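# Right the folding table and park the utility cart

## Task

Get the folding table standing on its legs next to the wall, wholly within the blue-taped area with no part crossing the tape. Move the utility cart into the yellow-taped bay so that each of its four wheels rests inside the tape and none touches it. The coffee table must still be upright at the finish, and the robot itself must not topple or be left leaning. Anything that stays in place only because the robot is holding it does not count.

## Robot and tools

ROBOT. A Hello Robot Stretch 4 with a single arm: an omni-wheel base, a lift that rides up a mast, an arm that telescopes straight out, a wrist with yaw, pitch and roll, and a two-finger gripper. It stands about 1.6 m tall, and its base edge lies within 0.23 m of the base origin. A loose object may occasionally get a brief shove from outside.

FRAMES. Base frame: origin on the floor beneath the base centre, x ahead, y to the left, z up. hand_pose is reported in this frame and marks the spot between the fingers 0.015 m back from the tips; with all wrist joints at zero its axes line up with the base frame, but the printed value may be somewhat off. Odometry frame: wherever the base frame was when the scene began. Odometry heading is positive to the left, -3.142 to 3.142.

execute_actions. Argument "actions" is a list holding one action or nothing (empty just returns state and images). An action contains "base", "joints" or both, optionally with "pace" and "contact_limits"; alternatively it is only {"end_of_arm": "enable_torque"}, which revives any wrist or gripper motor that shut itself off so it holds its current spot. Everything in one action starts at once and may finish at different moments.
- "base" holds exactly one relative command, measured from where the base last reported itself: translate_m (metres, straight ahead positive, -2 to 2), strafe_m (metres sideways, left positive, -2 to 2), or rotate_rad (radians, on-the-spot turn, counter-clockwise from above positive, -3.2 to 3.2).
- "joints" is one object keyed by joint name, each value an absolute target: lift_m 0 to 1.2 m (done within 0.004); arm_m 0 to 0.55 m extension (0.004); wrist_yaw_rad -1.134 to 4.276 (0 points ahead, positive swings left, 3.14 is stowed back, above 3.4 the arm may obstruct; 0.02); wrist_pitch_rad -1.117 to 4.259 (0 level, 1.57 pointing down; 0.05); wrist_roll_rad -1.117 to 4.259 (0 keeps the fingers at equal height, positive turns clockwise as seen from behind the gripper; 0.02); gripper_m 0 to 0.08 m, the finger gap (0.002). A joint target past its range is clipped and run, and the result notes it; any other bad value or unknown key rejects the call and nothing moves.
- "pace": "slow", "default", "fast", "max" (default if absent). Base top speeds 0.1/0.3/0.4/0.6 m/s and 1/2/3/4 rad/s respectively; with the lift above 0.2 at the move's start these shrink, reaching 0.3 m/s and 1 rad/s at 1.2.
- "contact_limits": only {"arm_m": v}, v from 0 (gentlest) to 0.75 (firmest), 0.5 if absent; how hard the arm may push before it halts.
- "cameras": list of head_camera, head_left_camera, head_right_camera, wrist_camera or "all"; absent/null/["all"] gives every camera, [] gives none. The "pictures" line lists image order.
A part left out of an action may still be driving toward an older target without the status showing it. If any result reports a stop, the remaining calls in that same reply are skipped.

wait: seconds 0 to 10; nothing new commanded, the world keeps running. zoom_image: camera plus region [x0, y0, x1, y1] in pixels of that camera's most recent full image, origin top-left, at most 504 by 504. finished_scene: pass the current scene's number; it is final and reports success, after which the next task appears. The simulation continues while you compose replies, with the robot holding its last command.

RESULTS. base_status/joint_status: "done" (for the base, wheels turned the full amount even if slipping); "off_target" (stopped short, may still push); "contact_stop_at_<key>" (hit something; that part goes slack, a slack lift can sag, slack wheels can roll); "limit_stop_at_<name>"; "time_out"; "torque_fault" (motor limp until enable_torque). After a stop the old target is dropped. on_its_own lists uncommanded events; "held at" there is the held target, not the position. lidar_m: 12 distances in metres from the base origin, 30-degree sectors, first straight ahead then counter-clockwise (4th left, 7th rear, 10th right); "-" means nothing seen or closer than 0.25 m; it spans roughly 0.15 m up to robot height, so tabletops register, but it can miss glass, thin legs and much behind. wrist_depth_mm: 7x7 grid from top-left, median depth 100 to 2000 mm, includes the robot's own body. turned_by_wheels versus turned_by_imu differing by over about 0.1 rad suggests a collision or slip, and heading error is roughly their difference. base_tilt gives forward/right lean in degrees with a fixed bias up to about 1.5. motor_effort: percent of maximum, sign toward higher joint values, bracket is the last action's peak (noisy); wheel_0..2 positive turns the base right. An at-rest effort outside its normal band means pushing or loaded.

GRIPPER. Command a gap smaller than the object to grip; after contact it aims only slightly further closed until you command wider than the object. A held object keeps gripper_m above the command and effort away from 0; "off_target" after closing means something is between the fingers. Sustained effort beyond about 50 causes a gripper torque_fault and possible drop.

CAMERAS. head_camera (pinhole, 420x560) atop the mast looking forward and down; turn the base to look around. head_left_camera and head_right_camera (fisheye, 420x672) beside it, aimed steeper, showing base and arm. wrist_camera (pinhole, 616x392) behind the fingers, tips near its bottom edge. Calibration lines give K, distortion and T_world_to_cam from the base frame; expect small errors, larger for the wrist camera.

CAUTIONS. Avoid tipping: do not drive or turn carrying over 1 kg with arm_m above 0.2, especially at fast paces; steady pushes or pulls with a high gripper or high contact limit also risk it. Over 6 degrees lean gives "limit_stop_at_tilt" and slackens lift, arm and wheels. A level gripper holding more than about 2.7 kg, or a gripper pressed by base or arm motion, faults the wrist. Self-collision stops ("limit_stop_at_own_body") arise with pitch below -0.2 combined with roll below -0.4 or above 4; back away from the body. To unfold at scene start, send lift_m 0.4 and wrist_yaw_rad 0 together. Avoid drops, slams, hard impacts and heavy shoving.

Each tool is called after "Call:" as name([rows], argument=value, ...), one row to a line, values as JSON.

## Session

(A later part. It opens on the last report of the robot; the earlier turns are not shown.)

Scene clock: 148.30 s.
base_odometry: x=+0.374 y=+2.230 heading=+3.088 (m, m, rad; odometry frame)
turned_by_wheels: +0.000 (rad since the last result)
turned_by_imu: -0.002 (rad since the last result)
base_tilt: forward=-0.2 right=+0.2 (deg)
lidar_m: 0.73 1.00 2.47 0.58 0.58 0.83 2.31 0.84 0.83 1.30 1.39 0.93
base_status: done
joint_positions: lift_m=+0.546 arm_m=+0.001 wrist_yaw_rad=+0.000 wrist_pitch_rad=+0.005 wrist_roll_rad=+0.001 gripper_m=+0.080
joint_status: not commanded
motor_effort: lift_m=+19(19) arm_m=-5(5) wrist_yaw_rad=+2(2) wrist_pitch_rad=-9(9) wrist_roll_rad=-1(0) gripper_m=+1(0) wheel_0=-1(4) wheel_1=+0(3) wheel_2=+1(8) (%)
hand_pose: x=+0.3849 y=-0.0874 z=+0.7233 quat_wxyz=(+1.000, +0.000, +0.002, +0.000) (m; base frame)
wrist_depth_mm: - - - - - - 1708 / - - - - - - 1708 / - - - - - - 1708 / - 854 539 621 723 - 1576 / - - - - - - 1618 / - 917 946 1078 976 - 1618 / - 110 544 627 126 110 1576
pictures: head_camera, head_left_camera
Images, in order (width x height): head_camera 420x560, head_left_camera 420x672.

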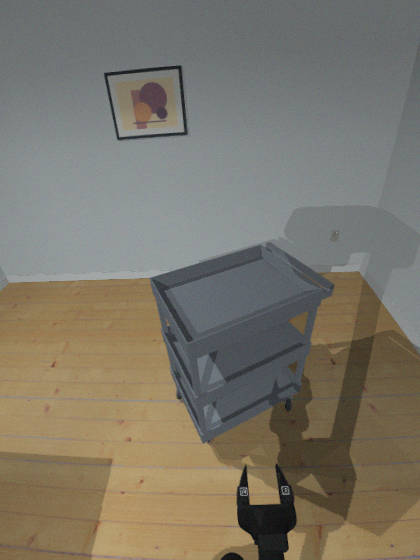

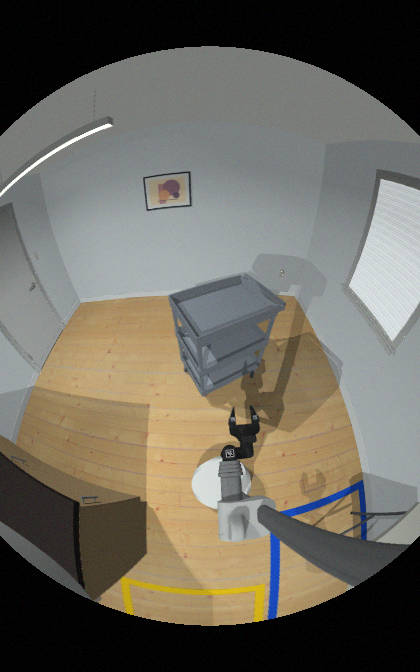

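Call:
execute_actions([
  {"base":{"strafe_m":-0.8},"joints":{"lift_m":0.95,"wrist_pitch_rad":1.57,"wrist_roll_rad":0.52}},
], cameras=[])

Call:
execute_actions([
  {"base":{"translate_m":1.85}},
], cameras=[])

Call:
execute_actions([
  {"base":{"rotate_rad":3.165}},
], cameras=[])

Call:
execute_actions([
  {"base":{"strafe_m":-0.4},"joints":{"arm_m":0.4}},
], cameras=["wrist_camera","head_camera"])

Scene clock: 164.33 s.
base_odometry: x=+0.416 y=+3.029 heading=+3.088 (m, m, rad; odometry frame)
turned_by_wheels: +0.000 (rad since the last result)
turned_by_imu: +0.001 (rad since the last result)
base_tilt: forward=-0.2 right=+0.3 (deg)
lidar_m: 2.30 1.02 1.09 1.35 1.42 0.60 0.56 0.59 0.56 0.51 0.55 0.74
base_status: done
joint_positions: lift_m=+0.950 arm_m=+0.001 wrist_yaw_rad=+0.000 wrist_pitch_rad=+1.570 wrist_roll_rad=+0.519 gripper_m=+0.080
joint_status: all done
motor_effort: lift_m=+23(25) arm_m=-5(5) wrist_yaw_rad=+2(1) wrist_pitch_rad=+0(7) wrist_roll_rad=+3(5) gripper_m=+1(0) wheel_0=-2(8) wheel_1=+2(6) wheel_2=+0(1) (%)
hand_pose: x=+0.1723 y=-0.0874 z=+0.9153 quat_wxyz=(+0.684, +0.182, +0.683, -0.182) (m; base frame)
wrist_depth_mm: 1025 1060 1078 1098 904 621 496 / 1042 1042 1078 1078 1042 699 535 / 1060 1060 1060 1078 1098 778 585 / 1042 1042 1060 1078 1078 904 661 / 1025 1042 1042 854 1098 1025 732 / 1025 1025 831 842 1078 1060 831 / - 110 842 842 126 110 904
pictures: none
No camera images: the call's "cameras" was empty. Leave "cameras" out to get every camera's image.

Scene clock: 172.00 s.
base_odometry: x=-1.431 y=+3.127 heading=+3.088 (m, m, rad; odometry frame)
turned_by_wheels: +0.000 (rad since the last result)
turned_by_imu: -0.001 (rad since the last result)
base_tilt: forward=-0.2 right=+0.3 (deg)
lidar_m: 0.49 0.51 0.76 2.21 0.64 0.68 2.27 0.78 0.59 0.56 0.59 0.54
base_status: done
joint_positions: lift_m=+0.950 arm_m=+0.001 wrist_yaw_rad=+0.000 wrist_pitch_rad=+1.570 wrist_roll_rad=+0.519 gripper_m=+0.080
joint_status: not commanded
motor_effort: lift_m=+23(23) arm_m=-5(5) wrist_yaw_rad=+1(1) wrist_pitch_rad=+0(0) wrist_roll_rad=+4(3) gripper_m=+1(1) wheel_0=-1(4) wheel_1=+1(4) wheel_2=+1(8) (%)
hand_pose: x=+0.1723 y=-0.0874 z=+0.9153 quat_wxyz=(+0.684, +0.182, +0.683, -0.182) (m; base frame)
wrist_depth_mm: 427 492 609 798 917 654 521 / 500 621 820 1060 1078 732 564 / 654 842 1078 1042 1098 831 621 / 931 1042 1060 1060 1078 960 699 / 1025 1042 1060 854 1060 1078 778 / 1025 1025 842 842 1042 1078 854 / - 110 820 842 126 110 991
pictures: none
No camera images: the call's "cameras" was empty. Leave "cameras" out to get every camera's image.

Scene clock: 175.10 s.
base_odometry: x=-1.431 y=+3.127 heading=-0.030 (m, m, rad; odometry frame)
turned_by_wheels: +3.165 (rad since the last result)
turned_by_imu: +3.140 (rad since the last result)
base_tilt: forward=-0.2 right=+0.3 (deg)
lidar_m: 1.88 0.74 0.56 0.54 0.61 0.54 0.49 0.55 0.82 2.71 0.66 0.68
base_status: done
joint_positions: lift_m=+0.950 arm_m=+0.001 wrist_yaw_rad=+0.000 wrist_pitch_rad=+1.570 wrist_roll_rad=+0.519 gripper_m=+0.080
joint_status: not commanded
motor_effort: lift_m=+23(23) arm_m=-5(5) wrist_yaw_rad=+1(0) wrist_pitch_rad=+0(0) wrist_roll_rad=+3(2) gripper_m=+0(1) wheel_0=+0(5) wheel_1=+1(6) wheel_2=-1(6) (%)
hand_pose: x=+0.1724 y=-0.0874 z=+0.9153 quat_wxyz=(+0.684, +0.182, +0.683, -0.182) (m; base frame)
wrist_depth_mm: 1060 1060 1060 1078 960 1118 1138 / 1060 1060 1060 1078 1078 1118 1138 / 1042 1042 1060 1078 1078 1078 1118 / 1042 1042 1042 1042 1098 1098 1098 / 1008 1025 1060 842 1060 1098 1118 / 917 1025 842 842 1060 1078 1098 / - 110 820 831 126 110 1078
pictures: none
No camera images: the call's "cameras" was empty. Leave "cameras" out to get every camera's image.

Scene clock: 177.77 s.
base_odometry: x=-1.443 y=+2.727 heading=-0.030 (m, m, rad; odometry frame)
turned_by_wheels: +0.000 (rad since the last result)
turned_by_imu: +0.001 (rad since the last result)
base_tilt: forward=-0.1 right=+0.3 (deg)
lidar_m: 0.54 1.29 1.00 0.95 0.77 0.55 0.53 0.59 0.83 2.72 0.86 0.38
base_status: done
joint_positions: lift_m=+0.950 arm_m=+0.399 wrist_yaw_rad=+0.000 wrist_pitch_rad=+1.570 wrist_roll_rad=+0.520 gripper_m=+0.080
joint_status: all done
motor_effort: lift_m=+23(23) arm_m=+4(3) wrist_yaw_rad=+1(1) wrist_pitch_rad=-1(1) wrist_roll_rad=+2(2) gripper_m=+0(1) wheel_0=-1(8) wheel_1=+1(7) wheel_2=-1(1) (%)
hand_pose: x=+0.5703 y=-0.0874 z=+0.9153 quat_wxyz=(+0.684, +0.182, +0.683, -0.182) (m; base frame)
wrist_depth_mm: 249 267 271 274 278 282 283 / 1042 267 270 273 277 281 283 / 195 1060 268 270 276 278 281 / 1025 196 1042 270 273 276 279 / 1025 1042 198 1042 272 277 277 / 1008 1025 1025 198 1042 274 270 / - 110 1042 904 126 110 -
pictures: head_camera, wrist_camera
camera_calibration (this result's frames):
wrist_camera: T_world_to_cam=[[-0.495412, -0.868039, 0.0327951, 0.173075], [-0.868613, 0.495419, -0.00848318, 0.601754], [-0.00888358, -0.0326889, -0.999426, 1.06653], [0, 0, 0, 1]] pos_world=[0.617909, -0.113021, 1.06535]
Images, in order (width x height): head_camera 420x560, wrist_camera 616x392.

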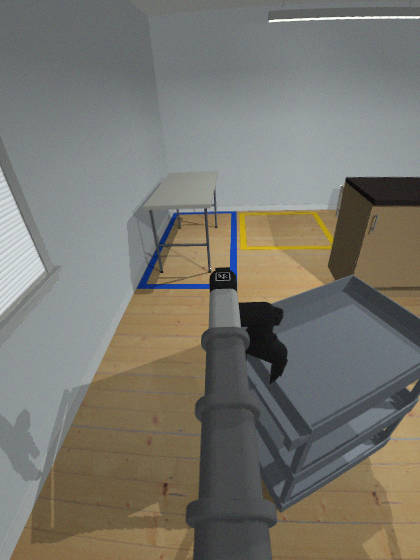

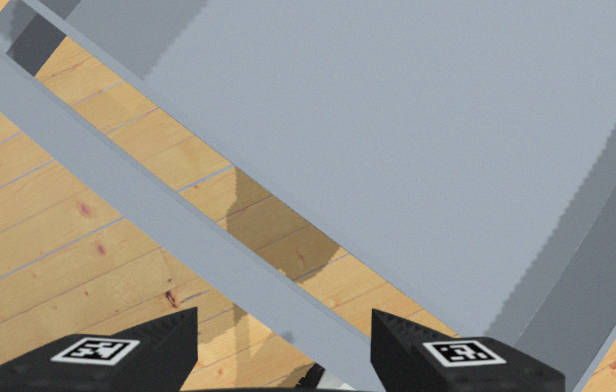

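Call:
execute_actions([
  {"joints":{"wrist_roll_rad":2.68,"arm_m":0.38}},
], cameras=["wrist_camera"])

Call:
execute_actions([
  {"joints":{"lift_m":0.88},"pace":"slow"},
], cameras=["wrist_camera"])

Call:
execute_actions([
  {"joints":{"arm_m":0.15},"pace":"slow"},
], cameras=["wrist_camera","head_left_camera"])

Scene clock: 188.73 s.
base_odometry: x=-1.443 y=+2.727 heading=-0.030 (m, m, rad; odometry frame)
turned_by_wheels: +0.000 (rad since the last result)
turned_by_imu: -0.001 (rad since the last result)
base_tilt: forward=-0.2 right=+0.3 (deg)
lidar_m: 0.50 1.29 1.00 0.95 0.75 0.54 0.52 0.57 0.83 2.70 0.83 0.42
base_status: not commanded
joint_positions: lift_m=+0.950 arm_m=+0.381 wrist_yaw_rad=+0.000 wrist_pitch_rad=+1.570 wrist_roll_rad=+2.679 gripper_m=+0.080
joint_status: all done
motor_effort: lift_m=+22(22) arm_m=-5(7) wrist_yaw_rad=+1(0) wrist_pitch_rad=+0(0) wrist_roll_rad=+2(6) gripper_m=+1(0) wheel_0=+0(1) wheel_1=+1(1) wheel_2=-1(1) (%)
hand_pose: x=+0.5519 y=-0.0874 z=+0.9153 quat_wxyz=(+0.162, +0.689, +0.162, -0.688) (m; base frame)
wrist_depth_mm: 217 218 231 991 878 991 1098 / 266 267 229 891 878 878 1118 / 263 264 268 1042 1008 1118 1118 / 262 265 240 1042 1078 1078 1138 / 260 264 249 1060 1098 1098 1078 / 257 262 257 1060 1060 1118 1098 / - 110 210 1025 126 110 1098
pictures: wrist_camera
camera_calibration (this result's frames):
wrist_camera: T_world_to_cam=[[-0.44654, 0.894159, 0.0328852, 0.29095], [0.894517, 0.446978, -0.00704412, -0.392836], [-0.0209975, 0.0262709, -0.999434, 1.07821], [0, 0, 0, 1]] pos_world=[0.503959, -0.112892, 1.06527]
Images, in order (width x height): wrist_camera 616x392.

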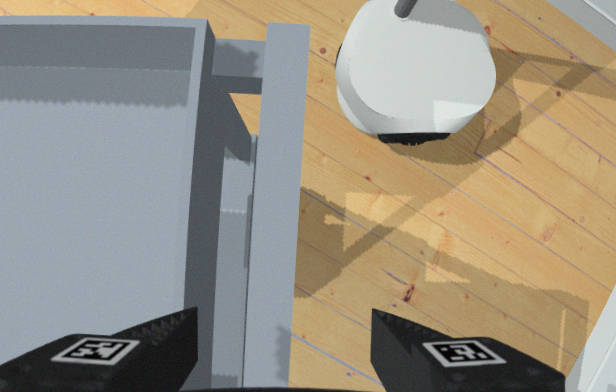

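Scene clock: 190.20 s.
base_odometry: x=-1.443 y=+2.727 heading=-0.030 (m, m, rad; odometry frame)
turned_by_wheels: +0.000 (rad since the last result)
turned_by_imu: +0.000 (rad since the last result)
base_tilt: forward=-0.1 right=+0.2 (deg)
lidar_m: 0.50 1.25 0.98 0.96 0.78 0.55 0.53 0.57 0.82 2.69 0.85 0.43
base_status: not commanded
joint_positions: lift_m=+0.880 arm_m=+0.381 wrist_yaw_rad=+0.000 wrist_pitch_rad=+1.571 wrist_roll_rad=+2.680 gripper_m=+0.080
joint_status: all done
motor_effort: lift_m=+14(21) arm_m=-4(5) wrist_yaw_rad=+2(2) wrist_pitch_rad=-4(3) wrist_roll_rad=+2(4) gripper_m=+1(1) wheel_0=+2(3) wheel_1=+0(0) wheel_2=-1(1) (%)
hand_pose: x=+0.5515 y=-0.0874 z=+0.8460 quat_wxyz=(+0.162, +0.688, +0.162, -0.688) (m; base frame)
wrist_depth_mm: 198 191 165 135 820 820 1042 / 197 158 198 891 809 798 1060 / 196 164 186 991 1008 1025 1042 / 196 153 191 991 1008 1025 1025 / 193 157 195 991 1008 1025 1042 / 193 145 157 991 991 1008 1008 / - 110 129 976 126 109 1008
pictures: wrist_camera
camera_calibration (this result's frames):
wrist_camera: T_world_to_cam=[[-0.445806, 0.894508, 0.0333596, 0.292299], [0.894858, 0.446279, -0.00799473, -0.392461], [-0.022039, 0.026288, -0.999411, 1.00951], [0, 0, 0, 1]] pos_world=[0.503754, -0.112855, 0.996027]
Images, in order (width x height): wrist_camera 616x392.

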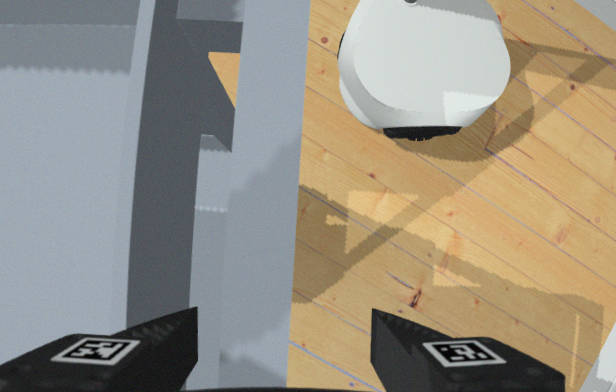

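Scene clock: 193.77 s.
base_odometry: x=-1.443 y=+2.727 heading=-0.030 (m, m, rad; odometry frame)
turned_by_wheels: -0.001 (rad since the last result)
turned_by_imu: -0.002 (rad since the last result)
base_tilt: forward=-0.1 right=+0.3 (deg)
lidar_m: 0.40 1.27 0.97 0.94 0.75 0.56 0.51 0.59 0.80 2.70 0.62 0.27
base_status: not commanded
joint_positions: lift_m=+0.880 arm_m=+0.151 wrist_yaw_rad=+0.002 wrist_pitch_rad=+1.567 wrist_roll_rad=+2.680 gripper_m=+0.080
joint_status: all done
motor_effort: lift_m=+16(16) arm_m=-6(5) wrist_yaw_rad=-5(6) wrist_pitch_rad=+9(19) wrist_roll_rad=+3(3) gripper_m=+0(0) wheel_0=-3(3) wheel_1=-2(2) wheel_2=-1(1) (%)
hand_pose: x=+0.3229 y=-0.0874 z=+0.8458 quat_wxyz=(+0.163, +0.690, +0.162, -0.687) (m; base frame)
wrist_depth_mm: 991 991 991 1008 1008 1025 991 / 960 991 976 1008 798 1060 1025 / 150 155 140 788 788 991 1025 / 190 154 131 976 798 1025 1042 / 194 162 130 991 1025 1025 1042 / 191 154 129 991 1008 1008 1025 / - 110 129 960 126 110 1008
pictures: head_left_camera, wrist_camera
camera_calibration (this result's frames):
wrist_camera: T_world_to_cam=[[-0.44796, 0.893502, 0.0313873, 0.19267], [0.893879, 0.448291, -0.00404105, -0.190754], [-0.0176813, 0.0262462, -0.999499, 1.00296], [0, 0, 0, 1]] pos_world=[0.274553, -0.112962, 0.995642]
Images, in order (width x height): head_left_camera 420x672, wrist_camera 616x392.

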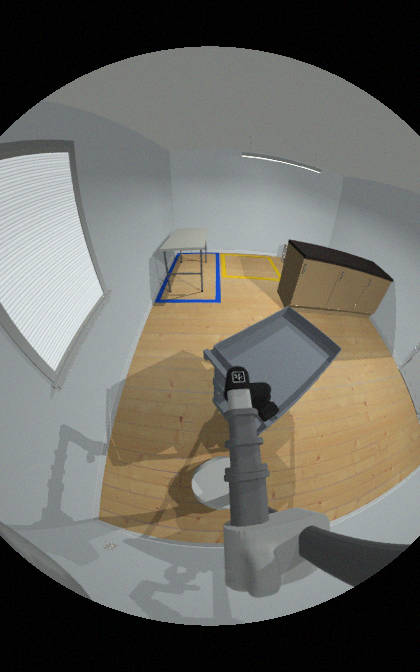

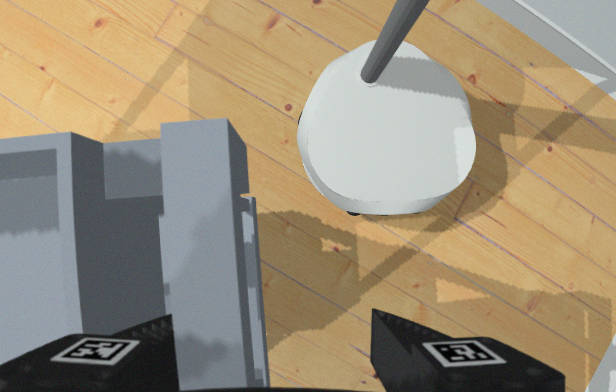

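Finger against bracket; now strafe right.

Call:
execute_actions([
  {"base":{"strafe_m":-0.25},"joints":{"wrist_roll_rad":2.2,"arm_m":0.1},"pace":"slow"},
], cameras=["head_left_camera"])

Call:
execute_actions([
  {"base":{"strafe_m":-0.2},"joints":{"wrist_roll_rad":1.85},"pace":"slow"},
], cameras=["wrist_camera","head_left_camera"])

Scene clock: 204.20 s.
base_odometry: x=-1.451 y=+2.477 heading=-0.030 (m, m, rad; odometry frame)
turned_by_wheels: +0.000 (rad since the last result)
turned_by_imu: -0.001 (rad since the last result)
base_tilt: forward=-0.3 right=+0.3 (deg)
lidar_m: 0.32 0.41 1.23 1.19 0.74 0.56 0.54 0.61 0.84 2.47 2.61 0.31
base_status: done
joint_positions: lift_m=+0.880 arm_m=+0.101 wrist_yaw_rad=-0.001 wrist_pitch_rad=+1.572 wrist_roll_rad=+2.200 gripper_m=+0.080
joint_status: all done
motor_effort: lift_m=+16(16) arm_m=-3(7) wrist_yaw_rad=+4(5) wrist_pitch_rad=-6(9) wrist_roll_rad=+2(5) gripper_m=+0(0) wheel_0=+2(8) wheel_1=-1(5) wheel_2=-2(2) (%)
hand_pose: x=+0.2712 y=-0.0874 z=+0.8458 quat_wxyz=(+0.320, +0.630, +0.321, -0.631) (m; base frame)
wrist_depth_mm: 976 960 1008 1025 1025 1042 866 / 976 991 1025 991 1060 1008 377 / 976 976 991 991 798 1008 1060 / 741 976 991 960 798 809 1008 / 193 153 154 976 788 1008 1025 / 193 144 153 976 1008 1008 1025 / - 110 129 991 126 110 1008
pictures: head_left_camera
Images, in order (width x height): head_left_camera 420x672.

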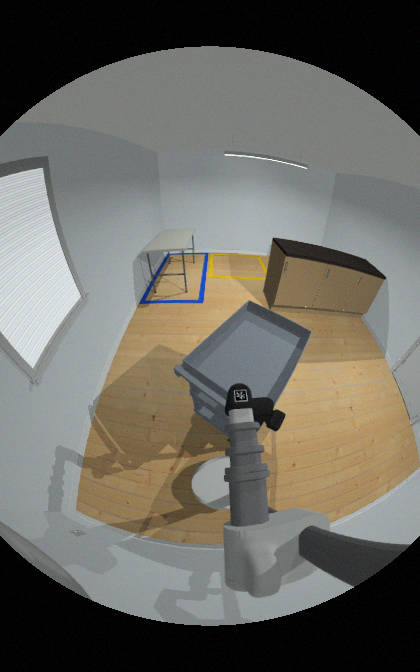

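Scene clock: 207.33 s.
base_odometry: x=-1.457 y=+2.277 heading=-0.030 (m, m, rad; odometry frame)
turned_by_wheels: +0.000 (rad since the last result)
turned_by_imu: +0.000 (rad since the last result)
base_tilt: forward=-0.1 right=+0.3 (deg)
lidar_m: 0.30 0.36 1.42 1.39 0.78 0.57 0.56 0.60 0.89 2.27 2.41 0.33
base_status: done
joint_positions: lift_m=+0.880 arm_m=+0.100 wrist_yaw_rad=+0.001 wrist_pitch_rad=+1.568 wrist_roll_rad=+1.850 gripper_m=+0.080
joint_status: all done
motor_effort: lift_m=+16(16) arm_m=-2(4) wrist_yaw_rad=-1(10) wrist_pitch_rad=+4(16) wrist_roll_rad=+1(6) gripper_m=+0(0) wheel_0=+2(8) wheel_1=-2(4) wheel_2=+0(3) (%)
hand_pose: x=+0.2720 y=-0.0874 z=+0.8458 quat_wxyz=(+0.426, +0.565, +0.425, -0.564) (m; base frame)
wrist_depth_mm: 976 991 976 1025 1025 1025 991 / 976 991 991 1008 1025 1025 1008 / 976 960 991 991 1025 1025 1025 / 508 759 991 976 788 809 1025 / 155 153 177 976 788 778 1025 / 193 146 153 976 788 1008 1025 / - 110 129 991 126 110 1008
pictures: head_left_camera, wrist_camera
camera_calibration (this result's frames):
wrist_camera: T_world_to_cam=[[-0.961261, 0.273912, 0.0308095, 0.255789], [0.273827, 0.961753, -0.00703715, 0.0708604], [-0.0315587, 0.00167191, -0.999501, 1.00369], [0, 0, 0, 1]] pos_world=[0.258152, -0.139892, 0.995805]
Images, in order (width x height): head_left_camera 420x672, wrist_camera 616x392.

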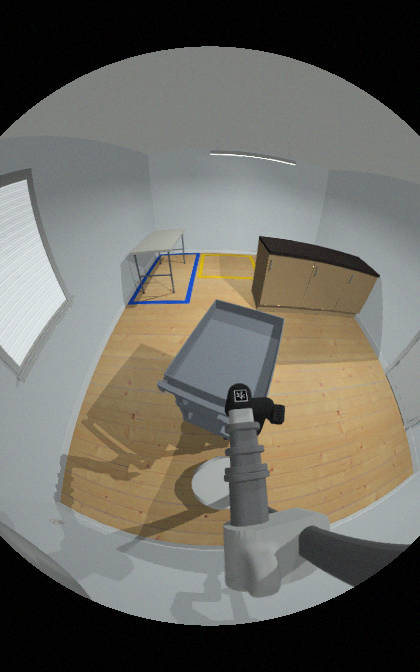

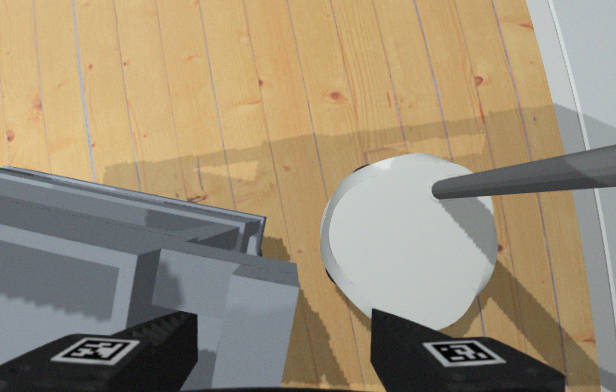

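Call:
execute_actions([
  {"base":{"strafe_m":-0.2},"joints":{"wrist_roll_rad":1.57,"arm_m":0.14},"pace":"slow"},
], cameras=["wrist_camera"])

Call:
execute_actions([
  {"base":{"strafe_m":0.14},"pace":"slow"},
], cameras=[])

Call:
execute_actions([
  {"joints":{"gripper_m":0}},
], cameras=[])

Call:
execute_actions([
  {"base":{"translate_m":0.7}},
], cameras=["wrist_camera","head_left_camera"])

Scene clock: 219.00 s.
base_odometry: x=-1.463 y=+2.078 heading=-0.030 (m, m, rad; odometry frame)
turned_by_wheels: +0.000 (rad since the last result)
turned_by_imu: +0.000 (rad since the last result)
base_tilt: forward=-0.1 right=+0.2 (deg)
lidar_m: 0.32 0.33 1.62 1.60 0.81 0.57 0.56 0.59 0.95 2.03 2.18 0.38
base_status: done
joint_positions: lift_m=+0.880 arm_m=+0.139 wrist_yaw_rad=+0.002 wrist_pitch_rad=+1.568 wrist_roll_rad=+1.570 gripper_m=+0.080
joint_status: all done
motor_effort: lift_m=+17(16) arm_m=+3(5) wrist_yaw_rad=-3(12) wrist_pitch_rad=+6(22) wrist_roll_rad=+0(3) gripper_m=+0(0) wheel_0=+3(8) wheel_1=+0(5) wheel_2=+1(4) (%)
hand_pose: x=+0.3111 y=-0.0874 z=+0.8458 quat_wxyz=(+0.501, +0.500, +0.500, -0.499) (m; base frame)
wrist_depth_mm: 991 1008 1008 1008 1025 1042 1042 / 991 991 991 991 991 1008 1042 / 960 976 991 1008 1025 1025 1042 / 512 991 1008 1008 820 1025 1042 / 146 153 176 976 788 788 820 / 193 150 129 1008 778 798 1008 / - 110 128 960 126 110 1008
pictures: wrist_camera
camera_calibration (this result's frames):
wrist_camera: T_world_to_cam=[[-0.999542, -0.00343352, 0.0300709, 0.281703], [-0.00366765, 0.999963, -0.0077342, 0.15041], [-0.0300432, -0.00784095, -0.999518, 1.0036], [0, 0, 0, 1]] pos_world=[0.312277, -0.141568, 0.995808]
Images, in order (width x height): wrist_camera 616x392.

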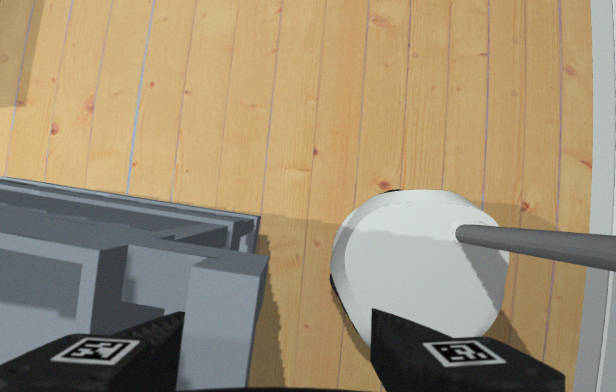

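Scene clock: 221.57 s.
base_odometry: x=-1.458 y=+2.218 heading=-0.030 (m, m, rad; odometry frame)
turned_by_wheels: +0.000 (rad since the last result)
turned_by_imu: -0.002 (rad since the last result)
base_tilt: forward=-0.1 right=+0.3 (deg)
lidar_m: 0.29 0.33 1.48 1.46 0.80 0.58 0.56 0.61 0.87 2.20 2.32 0.32
base_status: done
joint_positions: lift_m=+0.880 arm_m=+0.139 wrist_yaw_rad=+0.001 wrist_pitch_rad=+1.567 wrist_roll_rad=+1.570 gripper_m=+0.080
joint_status: not commanded
motor_effort: lift_m=+16(17) arm_m=+3(3) wrist_yaw_rad=-5(3) wrist_pitch_rad=+10(10) wrist_roll_rad=+0(2) gripper_m=+0(0) wheel_0=-2(6) wheel_1=-1(6) wheel_2=+0(2) (%)
hand_pose: x=+0.3113 y=-0.0874 z=+0.8458 quat_wxyz=(+0.502, +0.501, +0.499, -0.498) (m; base frame)
wrist_depth_mm: 200 180 158 135 1008 1060 1042 / 198 157 176 1025 1008 1008 1025 / 198 156 186 1008 1025 1025 1025 / 196 157 131 1025 831 1025 1042 / 195 154 131 976 788 778 1025 / 193 147 129 976 788 788 1008 / - 110 129 991 126 110 1025
pictures: none
No camera images: the call's "cameras" was empty. Leave "cameras" out to get every camera's image.

Scene clock: 222.77 s.
base_odometry: x=-1.458 y=+2.218 heading=-0.031 (m, m, rad; odometry frame)
turned_by_wheels: +0.000 (rad since the last result)
turned_by_imu: -0.001 (rad since the last result)
base_tilt: forward=-0.2 right=+0.2 (deg)
lidar_m: 0.29 0.30 1.48 1.45 0.80 0.57 0.54 0.62 0.87 2.16 2.33 0.29
base_status: not commanded
joint_positions: lift_m=+0.880 arm_m=+0.140 wrist_yaw_rad=-0.004 wrist_pitch_rad=+1.571 wrist_roll_rad=+1.574 gripper_m=+0.026
joint_status: gripper_m off_target (ended at +0.026, target +0.000)
on_its_own: gripper_m is held at +0.021, not at your +0.000, by its contact guard: the fingers met something
motor_effort: lift_m=+17(17) arm_m=+2(4) wrist_yaw_rad=+12(17) wrist_pitch_rad=-3(25) wrist_roll_rad=-11(12) gripper_m=-46(61) wheel_0=-2(2) wheel_1=-1(2) wheel_2=-4(4) (%)
hand_pose: x=+0.3101 y=-0.0874 z=+0.8458 quat_wxyz=(+0.498, +0.502, +0.498, -0.502) (m; base frame)
wrist_depth_mm: 199 200 159 159 1042 1042 1042 / 198 200 175 135 1008 1025 1060 / 196 198 177 133 1025 1042 1025 / 195 198 203 132 831 1025 1042 / 194 196 449 132 788 788 539 / 193 195 195 131 778 798 1042 / 192 193 117 130 105 991 1008
pictures: none
No camera images: the call's "cameras" was empty. Leave "cameras" out to get every camera's image.

Scene clock: 226.57 s.
base_odometry: x=-0.759 y=+2.196 heading=-0.030 (m, m, rad; odometry frame)
turned_by_wheels: +0.000 (rad since the last result)
turned_by_imu: -0.002 (rad since the last result)
base_tilt: forward=-0.2 right=+0.3 (deg)
lidar_m: 0.25 0.26 1.42 1.38 1.51 1.30 1.25 1.35 1.91 2.25 1.65 0.32
base_status: done
joint_positions: lift_m=+0.880 arm_m=+0.140 wrist_yaw_rad=+0.003 wrist_pitch_rad=+1.571 wrist_roll_rad=+1.566 gripper_m=+0.025
joint_status: not commanded
on_its_own: gripper_m is held at +0.021, not at your +0.000, by its contact guard: the fingers met something
motor_effort: lift_m=+17(17) arm_m=+2(2) wrist_yaw_rad=-8(21) wrist_pitch_rad=-2(30) wrist_roll_rad=+10(12) gripper_m=-32(46) wheel_0=+0(4) wheel_1=+1(8) wheel_2=+2(14) (%)
hand_pose: x=+0.3109 y=-0.0874 z=+0.8458 quat_wxyz=(+0.502, +0.498, +0.502, -0.498) (m; base frame)
wrist_depth_mm: 155 152 156 1025 1060 1060 1060 / 196 168 156 1025 1025 1025 1060 / 197 166 214 1008 1025 1042 1042 / 195 161 206 991 831 1025 1025 / 194 156 199 131 778 798 759 / 193 193 169 131 798 788 1025 / 192 192 123 129 110 1008 1025
pictures: head_left_camera, wrist_camera
camera_calibration (this result's frames):
wrist_camera: T_world_to_cam=[[-0.999415, -0.00862232, 0.0331039, 0.278365], [-0.00888275, 0.999931, -0.00772814, 0.152023], [-0.033035, -0.00801767, -0.999422, 1.00439], [0, 0, 0, 1]] pos_world=[0.312732, -0.141559, 0.995765]
Images, in order (width x height): head_left_camera 420x672, wrist_camera 616x392.

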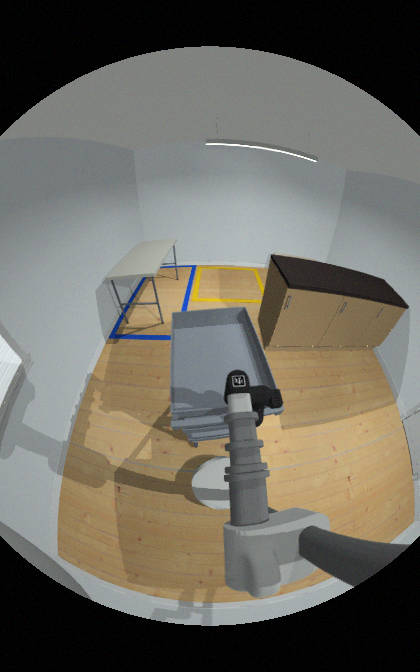

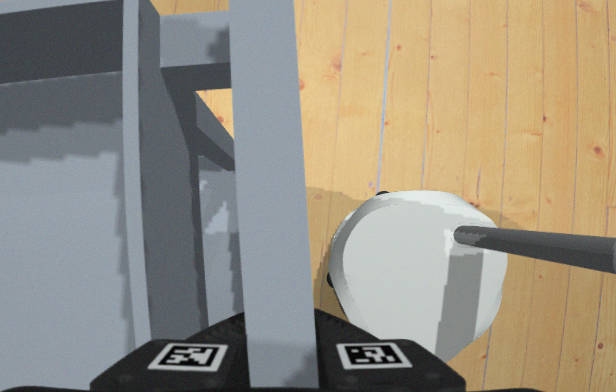

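Call:
execute_actions([
  {"base":{"strafe_m":0.2},"joints":{"wrist_roll_rad":1.75},"pace":"slow"},
], cameras=[])

Call:
execute_actions([
  {"base":{"rotate_rad":-0.18},"joints":{"wrist_roll_rad":1.6},"pace":"slow"},
], cameras=["wrist_camera"])

Call:
execute_actions([
  {"base":{"translate_m":0.6}},
], cameras=["wrist_camera","head_left_camera"])

Scene clock: 238.07 s.
torque_fault: gripper_m switched itself off since the last result.
base_odometry: x=-0.753 y=+2.396 heading=-0.031 (m, m, rad; odometry frame)
turned_by_wheels: +0.000 (rad since the last result)
turned_by_imu: -0.003 (rad since the last result)
base_tilt: forward=-0.2 right=+0.2 (deg)
lidar_m: 0.25 1.65 1.23 1.19 1.28 1.30 1.24 1.33 1.93 2.45 0.44 0.33
base_status: done
joint_positions: lift_m=+0.880 arm_m=+0.140 wrist_yaw_rad=-0.001 wrist_pitch_rad=+1.573 wrist_roll_rad=+1.749 gripper_m=+0.043
joint_status: all done
on_its_own: gripper_m is off since a torque_fault, until you send "end_of_arm": "enable_torque" (your +0.000 is given up)
motor_effort: lift_m=+17(17) arm_m=+2(2) wrist_yaw_rad=+3(20) wrist_pitch_rad=-10(12) wrist_roll_rad=+2(28) gripper_m=-1(53) wheel_0=-2(5) wheel_1=+0(5) wheel_2=-2(2) (%)
hand_pose: x=+0.3099 y=-0.0874 z=+0.8458 quat_wxyz=(+0.453, +0.542, +0.454, -0.543) (m; base frame)
wrist_depth_mm: 198 169 133 1025 1042 1025 1078 / 196 160 132 1008 1025 1042 1025 / 195 160 132 991 1008 1042 1042 / 194 158 198 1008 798 788 521 / 193 154 197 131 788 798 1042 / 191 192 167 130 788 798 1025 / 191 - 138 129 102 1008 1008
pictures: none
No camera images: the call's "cameras" was empty. Leave "cameras" out to get every camera's image.

Scene clock: 239.20 s.
base_odometry: x=-0.753 y=+2.396 heading=-0.210 (m, m, rad; odometry frame)
turned_by_wheels: -0.179 (rad since the last result)
turned_by_imu: -0.178 (rad since the last result)
base_tilt: forward=-0.2 right=+0.3 (deg)
lidar_m: 0.27 0.25 1.31 1.15 1.19 1.40 1.24 1.24 1.63 2.43 2.08 0.36
base_status: done
joint_positions: lift_m=+0.880 arm_m=+0.140 wrist_yaw_rad=+0.001 wrist_pitch_rad=+1.567 wrist_roll_rad=+1.600 gripper_m=+0.062
joint_status: all done
on_its_own: gripper_m is off since a torque_fault, until you send "end_of_arm": "enable_torque" (your +0.000 is given up)
motor_effort: lift_m=+17(17) arm_m=+2(2) wrist_yaw_rad=-2(3) wrist_pitch_rad=+7(11) wrist_roll_rad=+2(3) gripper_m=-1(1) wheel_0=+2(4) wheel_1=+2(2) wheel_2=+4(4) (%)
hand_pose: x=+0.3114 y=-0.0874 z=+0.8458 quat_wxyz=(+0.494, +0.508, +0.492, -0.506) (m; base frame)
wrist_depth_mm: 146 132 991 991 1025 1025 1025 / 144 170 991 991 1025 1042 1025 / 140 171 134 1008 1025 1025 1025 / 138 167 131 991 809 1008 1042 / 193 168 130 976 778 788 778 / 193 148 129 1008 768 809 1008 / - - 128 991 111 1008 991
pictures: wrist_camera
camera_calibration (this result's frames):
wrist_camera: T_world_to_cam=[[-0.999186, 0.0273004, 0.0296834, 0.284861], [0.0270853, 0.999604, -0.0076273, 0.140713], [-0.0298798, -0.00681711, -0.99953, 1.00362], [0, 0, 0, 1]] pos_world=[0.310805, -0.141593, 0.995765]
Images, in order (width x height): wrist_camera 616x392.

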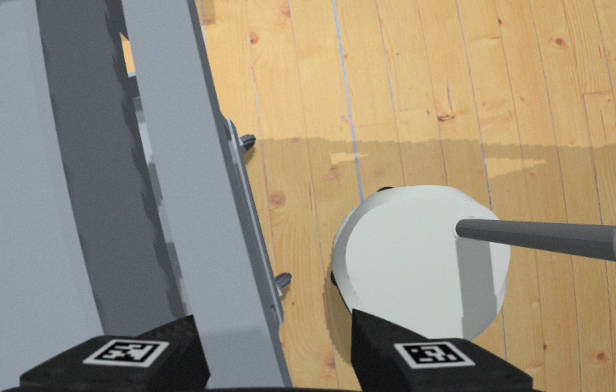

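Scene clock: 242.70 s.
base_odometry: x=-0.166 y=+2.271 heading=-0.210 (m, m, rad; odometry frame)
turned_by_wheels: +0.000 (rad since the last result)
turned_by_imu: -0.001 (rad since the last result)
base_tilt: forward=-0.2 right=+0.3 (deg)
lidar_m: 0.25 0.25 1.39 1.23 1.28 1.67 1.84 1.88 2.36 2.38 1.04 0.36
base_status: done
joint_positions: lift_m=+0.880 arm_m=+0.140 wrist_yaw_rad=+0.000 wrist_pitch_rad=+1.571 wrist_roll_rad=+1.599 gripper_m=+0.049
joint_status: not commanded
on_its_own: gripper_m is off since a torque_fault, until you send "end_of_arm": "enable_torque" (your +0.000 is given up)
motor_effort: lift_m=+17(17) arm_m=+2(2) wrist_yaw_rad=+2(19) wrist_pitch_rad=-4(52) wrist_roll_rad=+2(4) gripper_m=+0(1) wheel_0=-1(5) wheel_1=+1(7) wheel_2=+1(17) (%)
hand_pose: x=+0.3103 y=-0.0874 z=+0.8458 quat_wxyz=(+0.493, +0.507, +0.493, -0.507) (m; base frame)
wrist_depth_mm: 182 131 991 991 1025 1025 1060 / 177 130 1025 1008 1042 1042 1042 / 151 130 991 1025 1008 1008 1060 / 138 173 130 991 809 1008 1042 / 193 168 129 991 778 788 768 / 192 141 129 150 788 798 1025 / 191 - 129 130 111 1025 1008
pictures: head_left_camera, wrist_camera
camera_calibration (this result's frames):
wrist_camera: T_world_to_cam=[[-0.999028, 0.0281593, 0.0339009, 0.28028], [0.0279121, 0.99958, -0.00774601, 0.140584], [-0.0341047, -0.00679224, -0.999395, 1.00479], [0, 0, 0, 1]] pos_world=[0.310352, -0.141593, 0.995765]
Images, in order (width x height): head_left_camera 420x672, wrist_camera 616x392.

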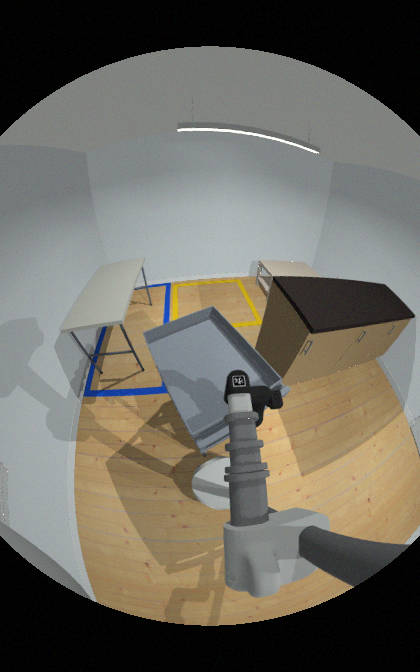

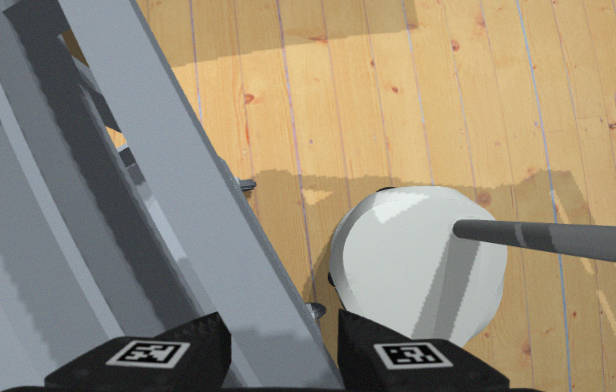

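Call:
execute_actions([
  {"end_of_arm":"enable_torque"},
], cameras=[])

Call:
execute_actions([
  {"base":{"strafe_m":0.4},"joints":{"gripper_m":0.07},"pace":"slow"},
], cameras=["wrist_camera","head_left_camera"])

Scene clock: 246.97 s.
base_odometry: x=-0.166 y=+2.271 heading=-0.210 (m, m, rad; odometry frame)
turned_by_wheels: +0.000 (rad since the last result)
turned_by_imu: -0.001 (rad since the last result)
base_tilt: forward=-0.2 right=+0.2 (deg)
lidar_m: 0.25 0.25 1.36 1.25 1.28 1.68 1.85 1.91 2.39 2.37 1.06 0.35
base_status: not commanded
joint_positions: lift_m=+0.880 arm_m=+0.140 wrist_yaw_rad=+0.000 wrist_pitch_rad=+1.571 wrist_roll_rad=+1.599 gripper_m=+0.049
joint_status: not commanded
end_of_arm: enable_torque: each motor that was off is on again
on_its_own: gripper_m is held at +0.049, not at your +0.000, since a torque_fault
motor_effort: lift_m=+17(17) arm_m=+2(2) wrist_yaw_rad=+2(2) wrist_pitch_rad=-4(5) wrist_roll_rad=+3(4) gripper_m=-1(1) wheel_0=+0(1) wheel_1=+1(1) wheel_2=+1(1) (%)
hand_pose: x=+0.3103 y=-0.0874 z=+0.8458 quat_wxyz=(+0.493, +0.507, +0.493, -0.507) (m; base frame)
wrist_depth_mm: 183 131 1025 1008 1042 1060 1042 / 177 130 991 991 1025 1042 1042 / 151 130 976 991 1042 1025 1008 / 138 173 130 976 809 1025 1042 / 192 168 129 1008 788 798 778 / 193 142 130 150 778 788 1025 / 191 - 129 130 111 1025 1025
pictures: none
No camera images: the call's "cameras" was empty. Leave "cameras" out to get every camera's image.

Scene clock: 252.10 s.
base_odometry: x=-0.082 y=+2.662 heading=-0.210 (m, m, rad; odometry frame)
turned_by_wheels: +0.000 (rad since the last result)
turned_by_imu: -0.005 (rad since the last result)
base_tilt: forward=-0.2 right=+0.3 (deg)
lidar_m: 0.33 1.01 0.98 0.85 0.88 1.12 1.90 1.92 2.48 2.80 0.57 0.35
base_status: done
joint_positions: lift_m=+0.880 arm_m=+0.140 wrist_yaw_rad=+0.000 wrist_pitch_rad=+1.569 wrist_roll_rad=+1.601 gripper_m=+0.070
joint_status: all done
motor_effort: lift_m=+17(17) arm_m=+2(2) wrist_yaw_rad=+2(8) wrist_pitch_rad=+3(17) wrist_roll_rad=-1(2) gripper_m=-1(4) wheel_0=-1(9) wheel_1=+0(6) wheel_2=+0(5) (%)
hand_pose: x=+0.3110 y=-0.0874 z=+0.8458 quat_wxyz=(+0.493, +0.508, +0.492, -0.507) (m; base frame)
wrist_depth_mm: 144 153 1025 1008 1025 1042 1060 / 143 168 831 1008 1008 1025 1042 / 141 168 131 1008 991 1008 1042 / 139 169 130 1008 842 1008 1025 / 194 168 130 991 788 798 778 / 193 145 129 976 788 778 1025 / - 105 129 976 123 111 991
pictures: head_left_camera, wrist_camera
camera_calibration (this result's frames):
wrist_camera: T_world_to_cam=[[-0.999091, 0.0292226, 0.0310363, 0.283449], [0.0289979, 0.99955, -0.00766431, 0.140157], [-0.0312463, -0.00675736, -0.999489, 1.004], [0, 0, 0, 1]] pos_world=[0.310498, -0.141593, 0.995765]
Images, in order (width x height): head_left_camera 420x672, wrist_camera 616x392.

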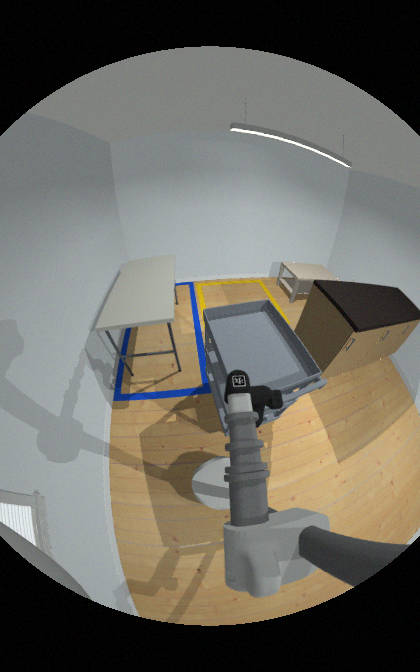

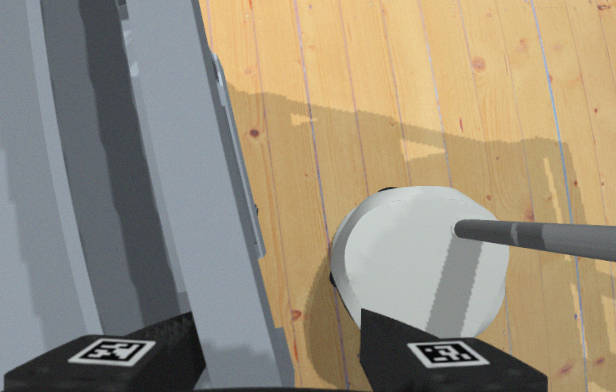

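Call:
execute_actions([
  {"base":{"strafe_m":0.17},"pace":"slow"},
], cameras=[])

Call:
execute_actions([
  {"base":{"rotate_rad":-0.1},"pace":"slow"},
], cameras=[])

Call:
execute_actions([
  {"base":{"strafe_m":-0.17},"pace":"slow"},
], cameras=["wrist_camera"])

Call:
execute_actions([
  {"joints":{"gripper_m":0.022}},
], cameras=[])

Call:
execute_actions([
  {"base":{"translate_m":0.45},"pace":"slow"},
], cameras=["wrist_camera","head_left_camera"])

Scene clock: 266.40 s.
base_odometry: x=-0.047 y=+2.828 heading=-0.210 (m, m, rad; odometry frame)
turned_by_wheels: +0.000 (rad since the last result)
turned_by_imu: -0.003 (rad since the last result)
base_tilt: forward=-0.2 right=+0.2 (deg)
lidar_m: 0.34 1.03 0.81 0.72 0.72 0.94 1.90 1.96 2.45 2.96 0.43 0.35
base_status: done
joint_positions: lift_m=+0.880 arm_m=+0.140 wrist_yaw_rad=+0.001 wrist_pitch_rad=+1.566 wrist_roll_rad=+1.601 gripper_m=+0.070
joint_status: not commanded
motor_effort: lift_m=+17(17) arm_m=+2(2) wrist_yaw_rad=-1(1) wrist_pitch_rad=+10(13) wrist_roll_rad=-1(1) gripper_m=-2(2) wheel_0=-2(9) wheel_1=+1(4) wheel_2=+1(1) (%)
hand_pose: x=+0.3116 y=-0.0874 z=+0.8458 quat_wxyz=(+0.494, +0.508, +0.492, -0.506) (m; base frame)
wrist_depth_mm: 200 162 134 1025 1025 1060 1042 / 198 154 133 991 1042 1025 1060 / 197 157 132 991 1008 1025 1025 / 196 159 131 1025 831 1042 1025 / 195 160 131 991 798 778 768 / 193 147 129 991 768 798 1025 / - 105 129 976 123 111 991
pictures: none
No camera images: the call's "cameras" was empty. Leave "cameras" out to get every camera's image.

Scene clock: 267.33 s.
base_odometry: x=-0.047 y=+2.828 heading=-0.310 (m, m, rad; odometry frame)
turned_by_wheels: -0.100 (rad since the last result)
turned_by_imu: -0.099 (rad since the last result)
base_tilt: forward=-0.2 right=+0.3 (deg)
lidar_m: 0.33 0.97 0.83 0.72 0.71 0.85 1.64 1.95 2.28 2.97 0.47 0.35
base_status: done
joint_positions: lift_m=+0.880 arm_m=+0.140 wrist_yaw_rad=+0.002 wrist_pitch_rad=+1.567 wrist_roll_rad=+1.600 gripper_m=+0.070
joint_status: not commanded
motor_effort: lift_m=+17(17) arm_m=+2(2) wrist_yaw_rad=-5(5) wrist_pitch_rad=+8(13) wrist_roll_rad=-1(2) gripper_m=-1(1) wheel_0=+2(4) wheel_1=+1(5) wheel_2=+1(6) (%)
hand_pose: x=+0.3115 y=-0.0874 z=+0.8458 quat_wxyz=(+0.494, +0.508, +0.492, -0.506) (m; base frame)
wrist_depth_mm: 166 170 133 1008 1025 1042 1042 / 197 168 132 991 1008 1060 1042 / 196 165 131 1008 1025 1025 1042 / 195 174 131 1008 820 1025 1042 / 194 167 130 960 798 778 759 / 193 149 129 991 778 788 1008 / - 106 129 976 123 111 1025
pictures: none
No camera images: the call's "cameras" was empty. Leave "cameras" out to get every camera's image.

Scene clock: 270.17 s.
base_odometry: x=-0.099 y=+2.666 heading=-0.310 (m, m, rad; odometry frame)
turned_by_wheels: +0.000 (rad since the last result)
turned_by_imu: +0.001 (rad since the last result)
base_tilt: forward=-0.3 right=+0.2 (deg)
lidar_m: 0.27 0.29 1.04 0.90 0.84 1.07 1.89 1.90 2.22 2.79 1.16 0.35
base_status: done
joint_positions: lift_m=+0.880 arm_m=+0.140 wrist_yaw_rad=+0.002 wrist_pitch_rad=+1.566 wrist_roll_rad=+1.600 gripper_m=+0.070
joint_status: not commanded
motor_effort: lift_m=+17(17) arm_m=+2(2) wrist_yaw_rad=-3(5) wrist_pitch_rad=+11(12) wrist_roll_rad=+0(1) gripper_m=+0(2) wheel_0=+1(5) wheel_1=+0(6) wheel_2=+1(1) (%)
hand_pose: x=+0.3117 y=-0.0874 z=+0.8458 quat_wxyz=(+0.494, +0.508, +0.492, -0.506) (m; base frame)
wrist_depth_mm: 138 168 140 1025 1025 1060 1042 / 140 164 132 1008 1025 1025 1042 / 138 172 132 1008 1008 1025 1025 / 195 166 131 1008 820 1025 1025 / 194 169 130 991 798 798 768 / 193 150 129 976 778 788 1008 / - 106 129 976 123 111 1008
pictures: wrist_camera
camera_calibration (this result's frames):
wrist_camera: T_world_to_cam=[[-0.999243, 0.0264854, 0.0285024, 0.286108], [0.0262789, 0.999626, -0.00759458, 0.14093], [-0.0286928, -0.00683982, -0.999565, 1.00329], [0, 0, 0, 1]] pos_world=[0.310975, -0.141592, 0.995765]
Images, in order (width x height): wrist_camera 616x392.

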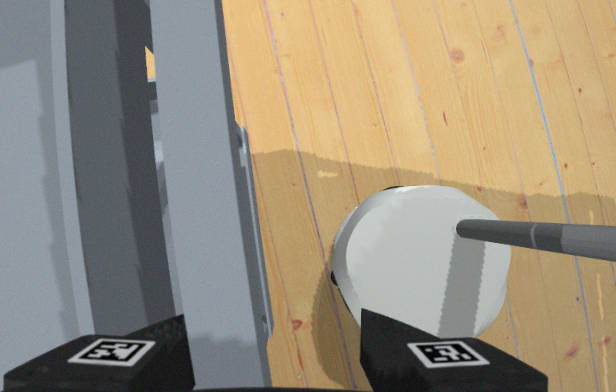

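Scene clock: 271.33 s.
base_odometry: x=-0.099 y=+2.666 heading=-0.310 (m, m, rad; odometry frame)
turned_by_wheels: +0.000 (rad since the last result)
turned_by_imu: +0.000 (rad since the last result)
base_tilt: forward=-0.1 right=+0.3 (deg)
lidar_m: 0.25 0.26 1.03 0.91 0.86 1.07 1.88 1.89 2.23 2.80 0.49 0.33
base_status: not commanded
joint_positions: lift_m=+0.880 arm_m=+0.140 wrist_yaw_rad=+0.001 wrist_pitch_rad=+1.571 wrist_roll_rad=+1.599 gripper_m=+0.027
joint_status: gripper_m off_target (ended at +0.027, target +0.022)
motor_effort: lift_m=+17(17) arm_m=+2(2) wrist_yaw_rad=-1(10) wrist_pitch_rad=-1(21) wrist_roll_rad=+3(5) gripper_m=-33(35) wheel_0=+1(1) wheel_1=+0(0) wheel_2=-1(1) (%)
hand_pose: x=+0.3106 y=-0.0874 z=+0.8458 quat_wxyz=(+0.493, +0.507, +0.493, -0.507) (m; base frame)
wrist_depth_mm: 198 160 133 1008 1025 1025 1060 / 196 156 132 1008 1008 1060 1060 / 196 164 132 991 1008 1042 1042 / 195 157 196 1008 820 1008 1042 / 193 162 202 788 788 788 768 / 191 154 173 131 788 778 1025 / 191 193 126 130 106 1008 1008
pictures: none
No camera images: the call's "cameras" was empty. Leave "cameras" out to get every camera's image.

Scene clock: 277.10 s.
base_odometry: x=+0.330 y=+2.529 heading=-0.310 (m, m, rad; odometry frame)
turned_by_wheels: +0.000 (rad since the last result)
turned_by_imu: -0.001 (rad since the last result)
base_tilt: forward=-0.2 right=+0.3 (deg)
lidar_m: 0.26 0.28 0.71 0.99 0.97 1.17 2.29 2.35 2.80 2.70 0.44 0.33
base_status: done
joint_positions: lift_m=+0.880 arm_m=+0.140 wrist_yaw_rad=-0.001 wrist_pitch_rad=+1.573 wrist_roll_rad=+1.599 gripper_m=+0.025
joint_status: not commanded
motor_effort: lift_m=+17(17) arm_m=+2(2) wrist_yaw_rad=+3(4) wrist_pitch_rad=-9(20) wrist_roll_rad=+5(6) gripper_m=-19(31) wheel_0=+2(4) wheel_1=+2(4) wheel_2=-1(8) (%)
hand_pose: x=+0.3100 y=-0.0874 z=+0.8458 quat_wxyz=(+0.492, +0.507, +0.493, -0.508) (m; base frame)
wrist_depth_mm: 198 200 260 134 1042 1025 1060 / 196 198 407 134 1025 1042 1042 / 196 197 452 133 1025 1042 1042 / 195 196 449 132 820 1025 1042 / 193 194 449 131 788 788 768 / 192 192 187 131 788 788 1025 / 191 191 119 129 111 1025 1025
pictures: head_left_camera, wrist_camera
camera_calibration (this result's frames):
wrist_camera: T_world_to_cam=[[-0.998992, 0.0277974, 0.0352421, 0.278788], [0.0275395, 0.99959, -0.00778161, 0.140739], [-0.035444, -0.00680322, -0.999349, 1.00515], [0, 0, 0, 1]] pos_world=[0.310257, -0.141593, 0.995765]
Images, in order (width x height): head_left_camera 420x672, wrist_camera 616x392.

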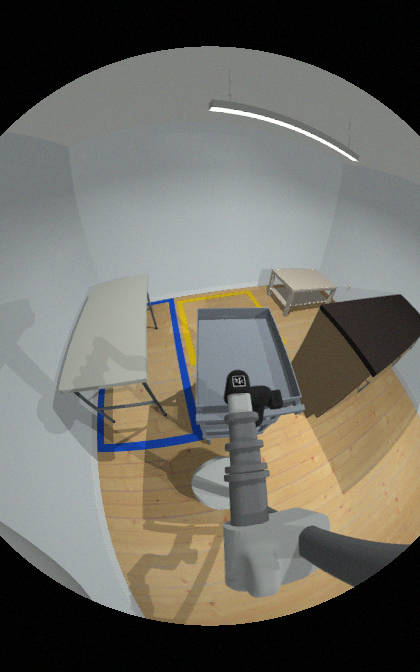

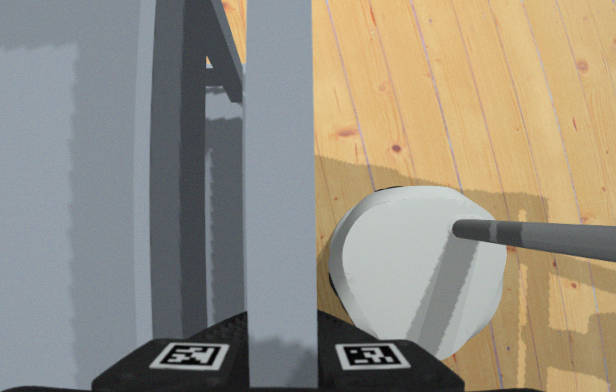

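Self-aligns at slow pace.

Call:
execute_actions([
  {"base":{"translate_m":1.1},"pace":"slow"},
], cameras=["head_right_camera","head_left_camera"])

action 0: "base": translate_m = 1.1 would last too long for one action: at the pace "slow" translate_m can be at most 0.766 in either direction: name a faster pace, or command the rest in another action

Call:
execute_actions([
  {"base":{"translate_m":0.76},"joints":{"arm_m":0.45},"pace":"slow"},
], cameras=["head_right_camera","head_left_camera"])

Scene clock: 295.70 s.
base_odometry: x=+1.054 y=+2.298 heading=-0.310 (m, m, rad; odometry frame)
turned_by_wheels: +0.000 (rad since the last result)
turned_by_imu: -0.004 (rad since the last result)
base_tilt: forward=-0.1 right=+0.3 (deg)
lidar_m: 0.58 0.81 0.49 0.39 0.40 1.40 2.59 3.07 0.84 0.70 0.75 0.55
base_status: done
joint_positions: lift_m=+0.880 arm_m=+0.449 wrist_yaw_rad=-0.003 wrist_pitch_rad=+1.573 wrist_roll_rad=+1.602 gripper_m=+0.025
joint_status: all done
motor_effort: lift_m=+17(17) arm_m=+5(7) wrist_yaw_rad=+10(9) wrist_pitch_rad=-9(23) wrist_roll_rad=-1(3) gripper_m=-16(18) wheel_0=+2(6) wheel_1=+0(2) wheel_2=-3(8) (%)
hand_pose: x=+0.6192 y=-0.0874 z=+0.8458 quat_wxyz=(+0.491, +0.508, +0.492, -0.509) (m; base frame)
wrist_depth_mm: 198 200 213 134 1008 1042 1042 / 197 198 387 133 1025 1025 1060 / 195 197 492 132 1025 1025 1042 / 194 195 208 131 991 1042 820 / 193 195 213 131 1008 809 809 / 192 192 186 130 991 820 798 / 190 192 118 128 111 1008 1008
pictures: head_left_camera, head_right_camera
Images, in order (width x height): head_left_camera 420x672, head_right_camera 420x672.

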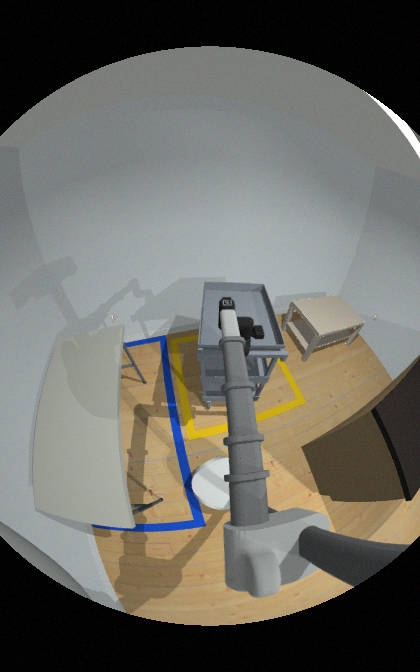

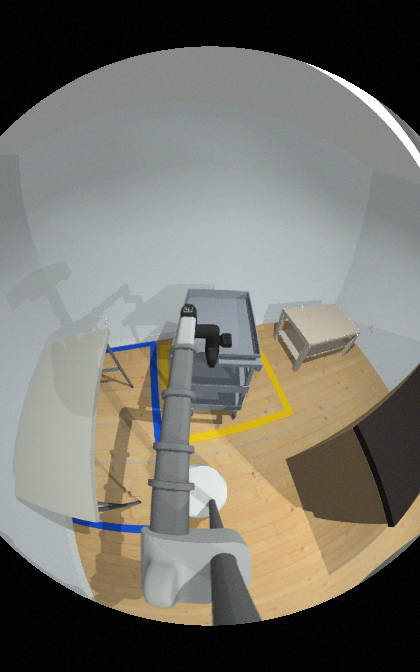

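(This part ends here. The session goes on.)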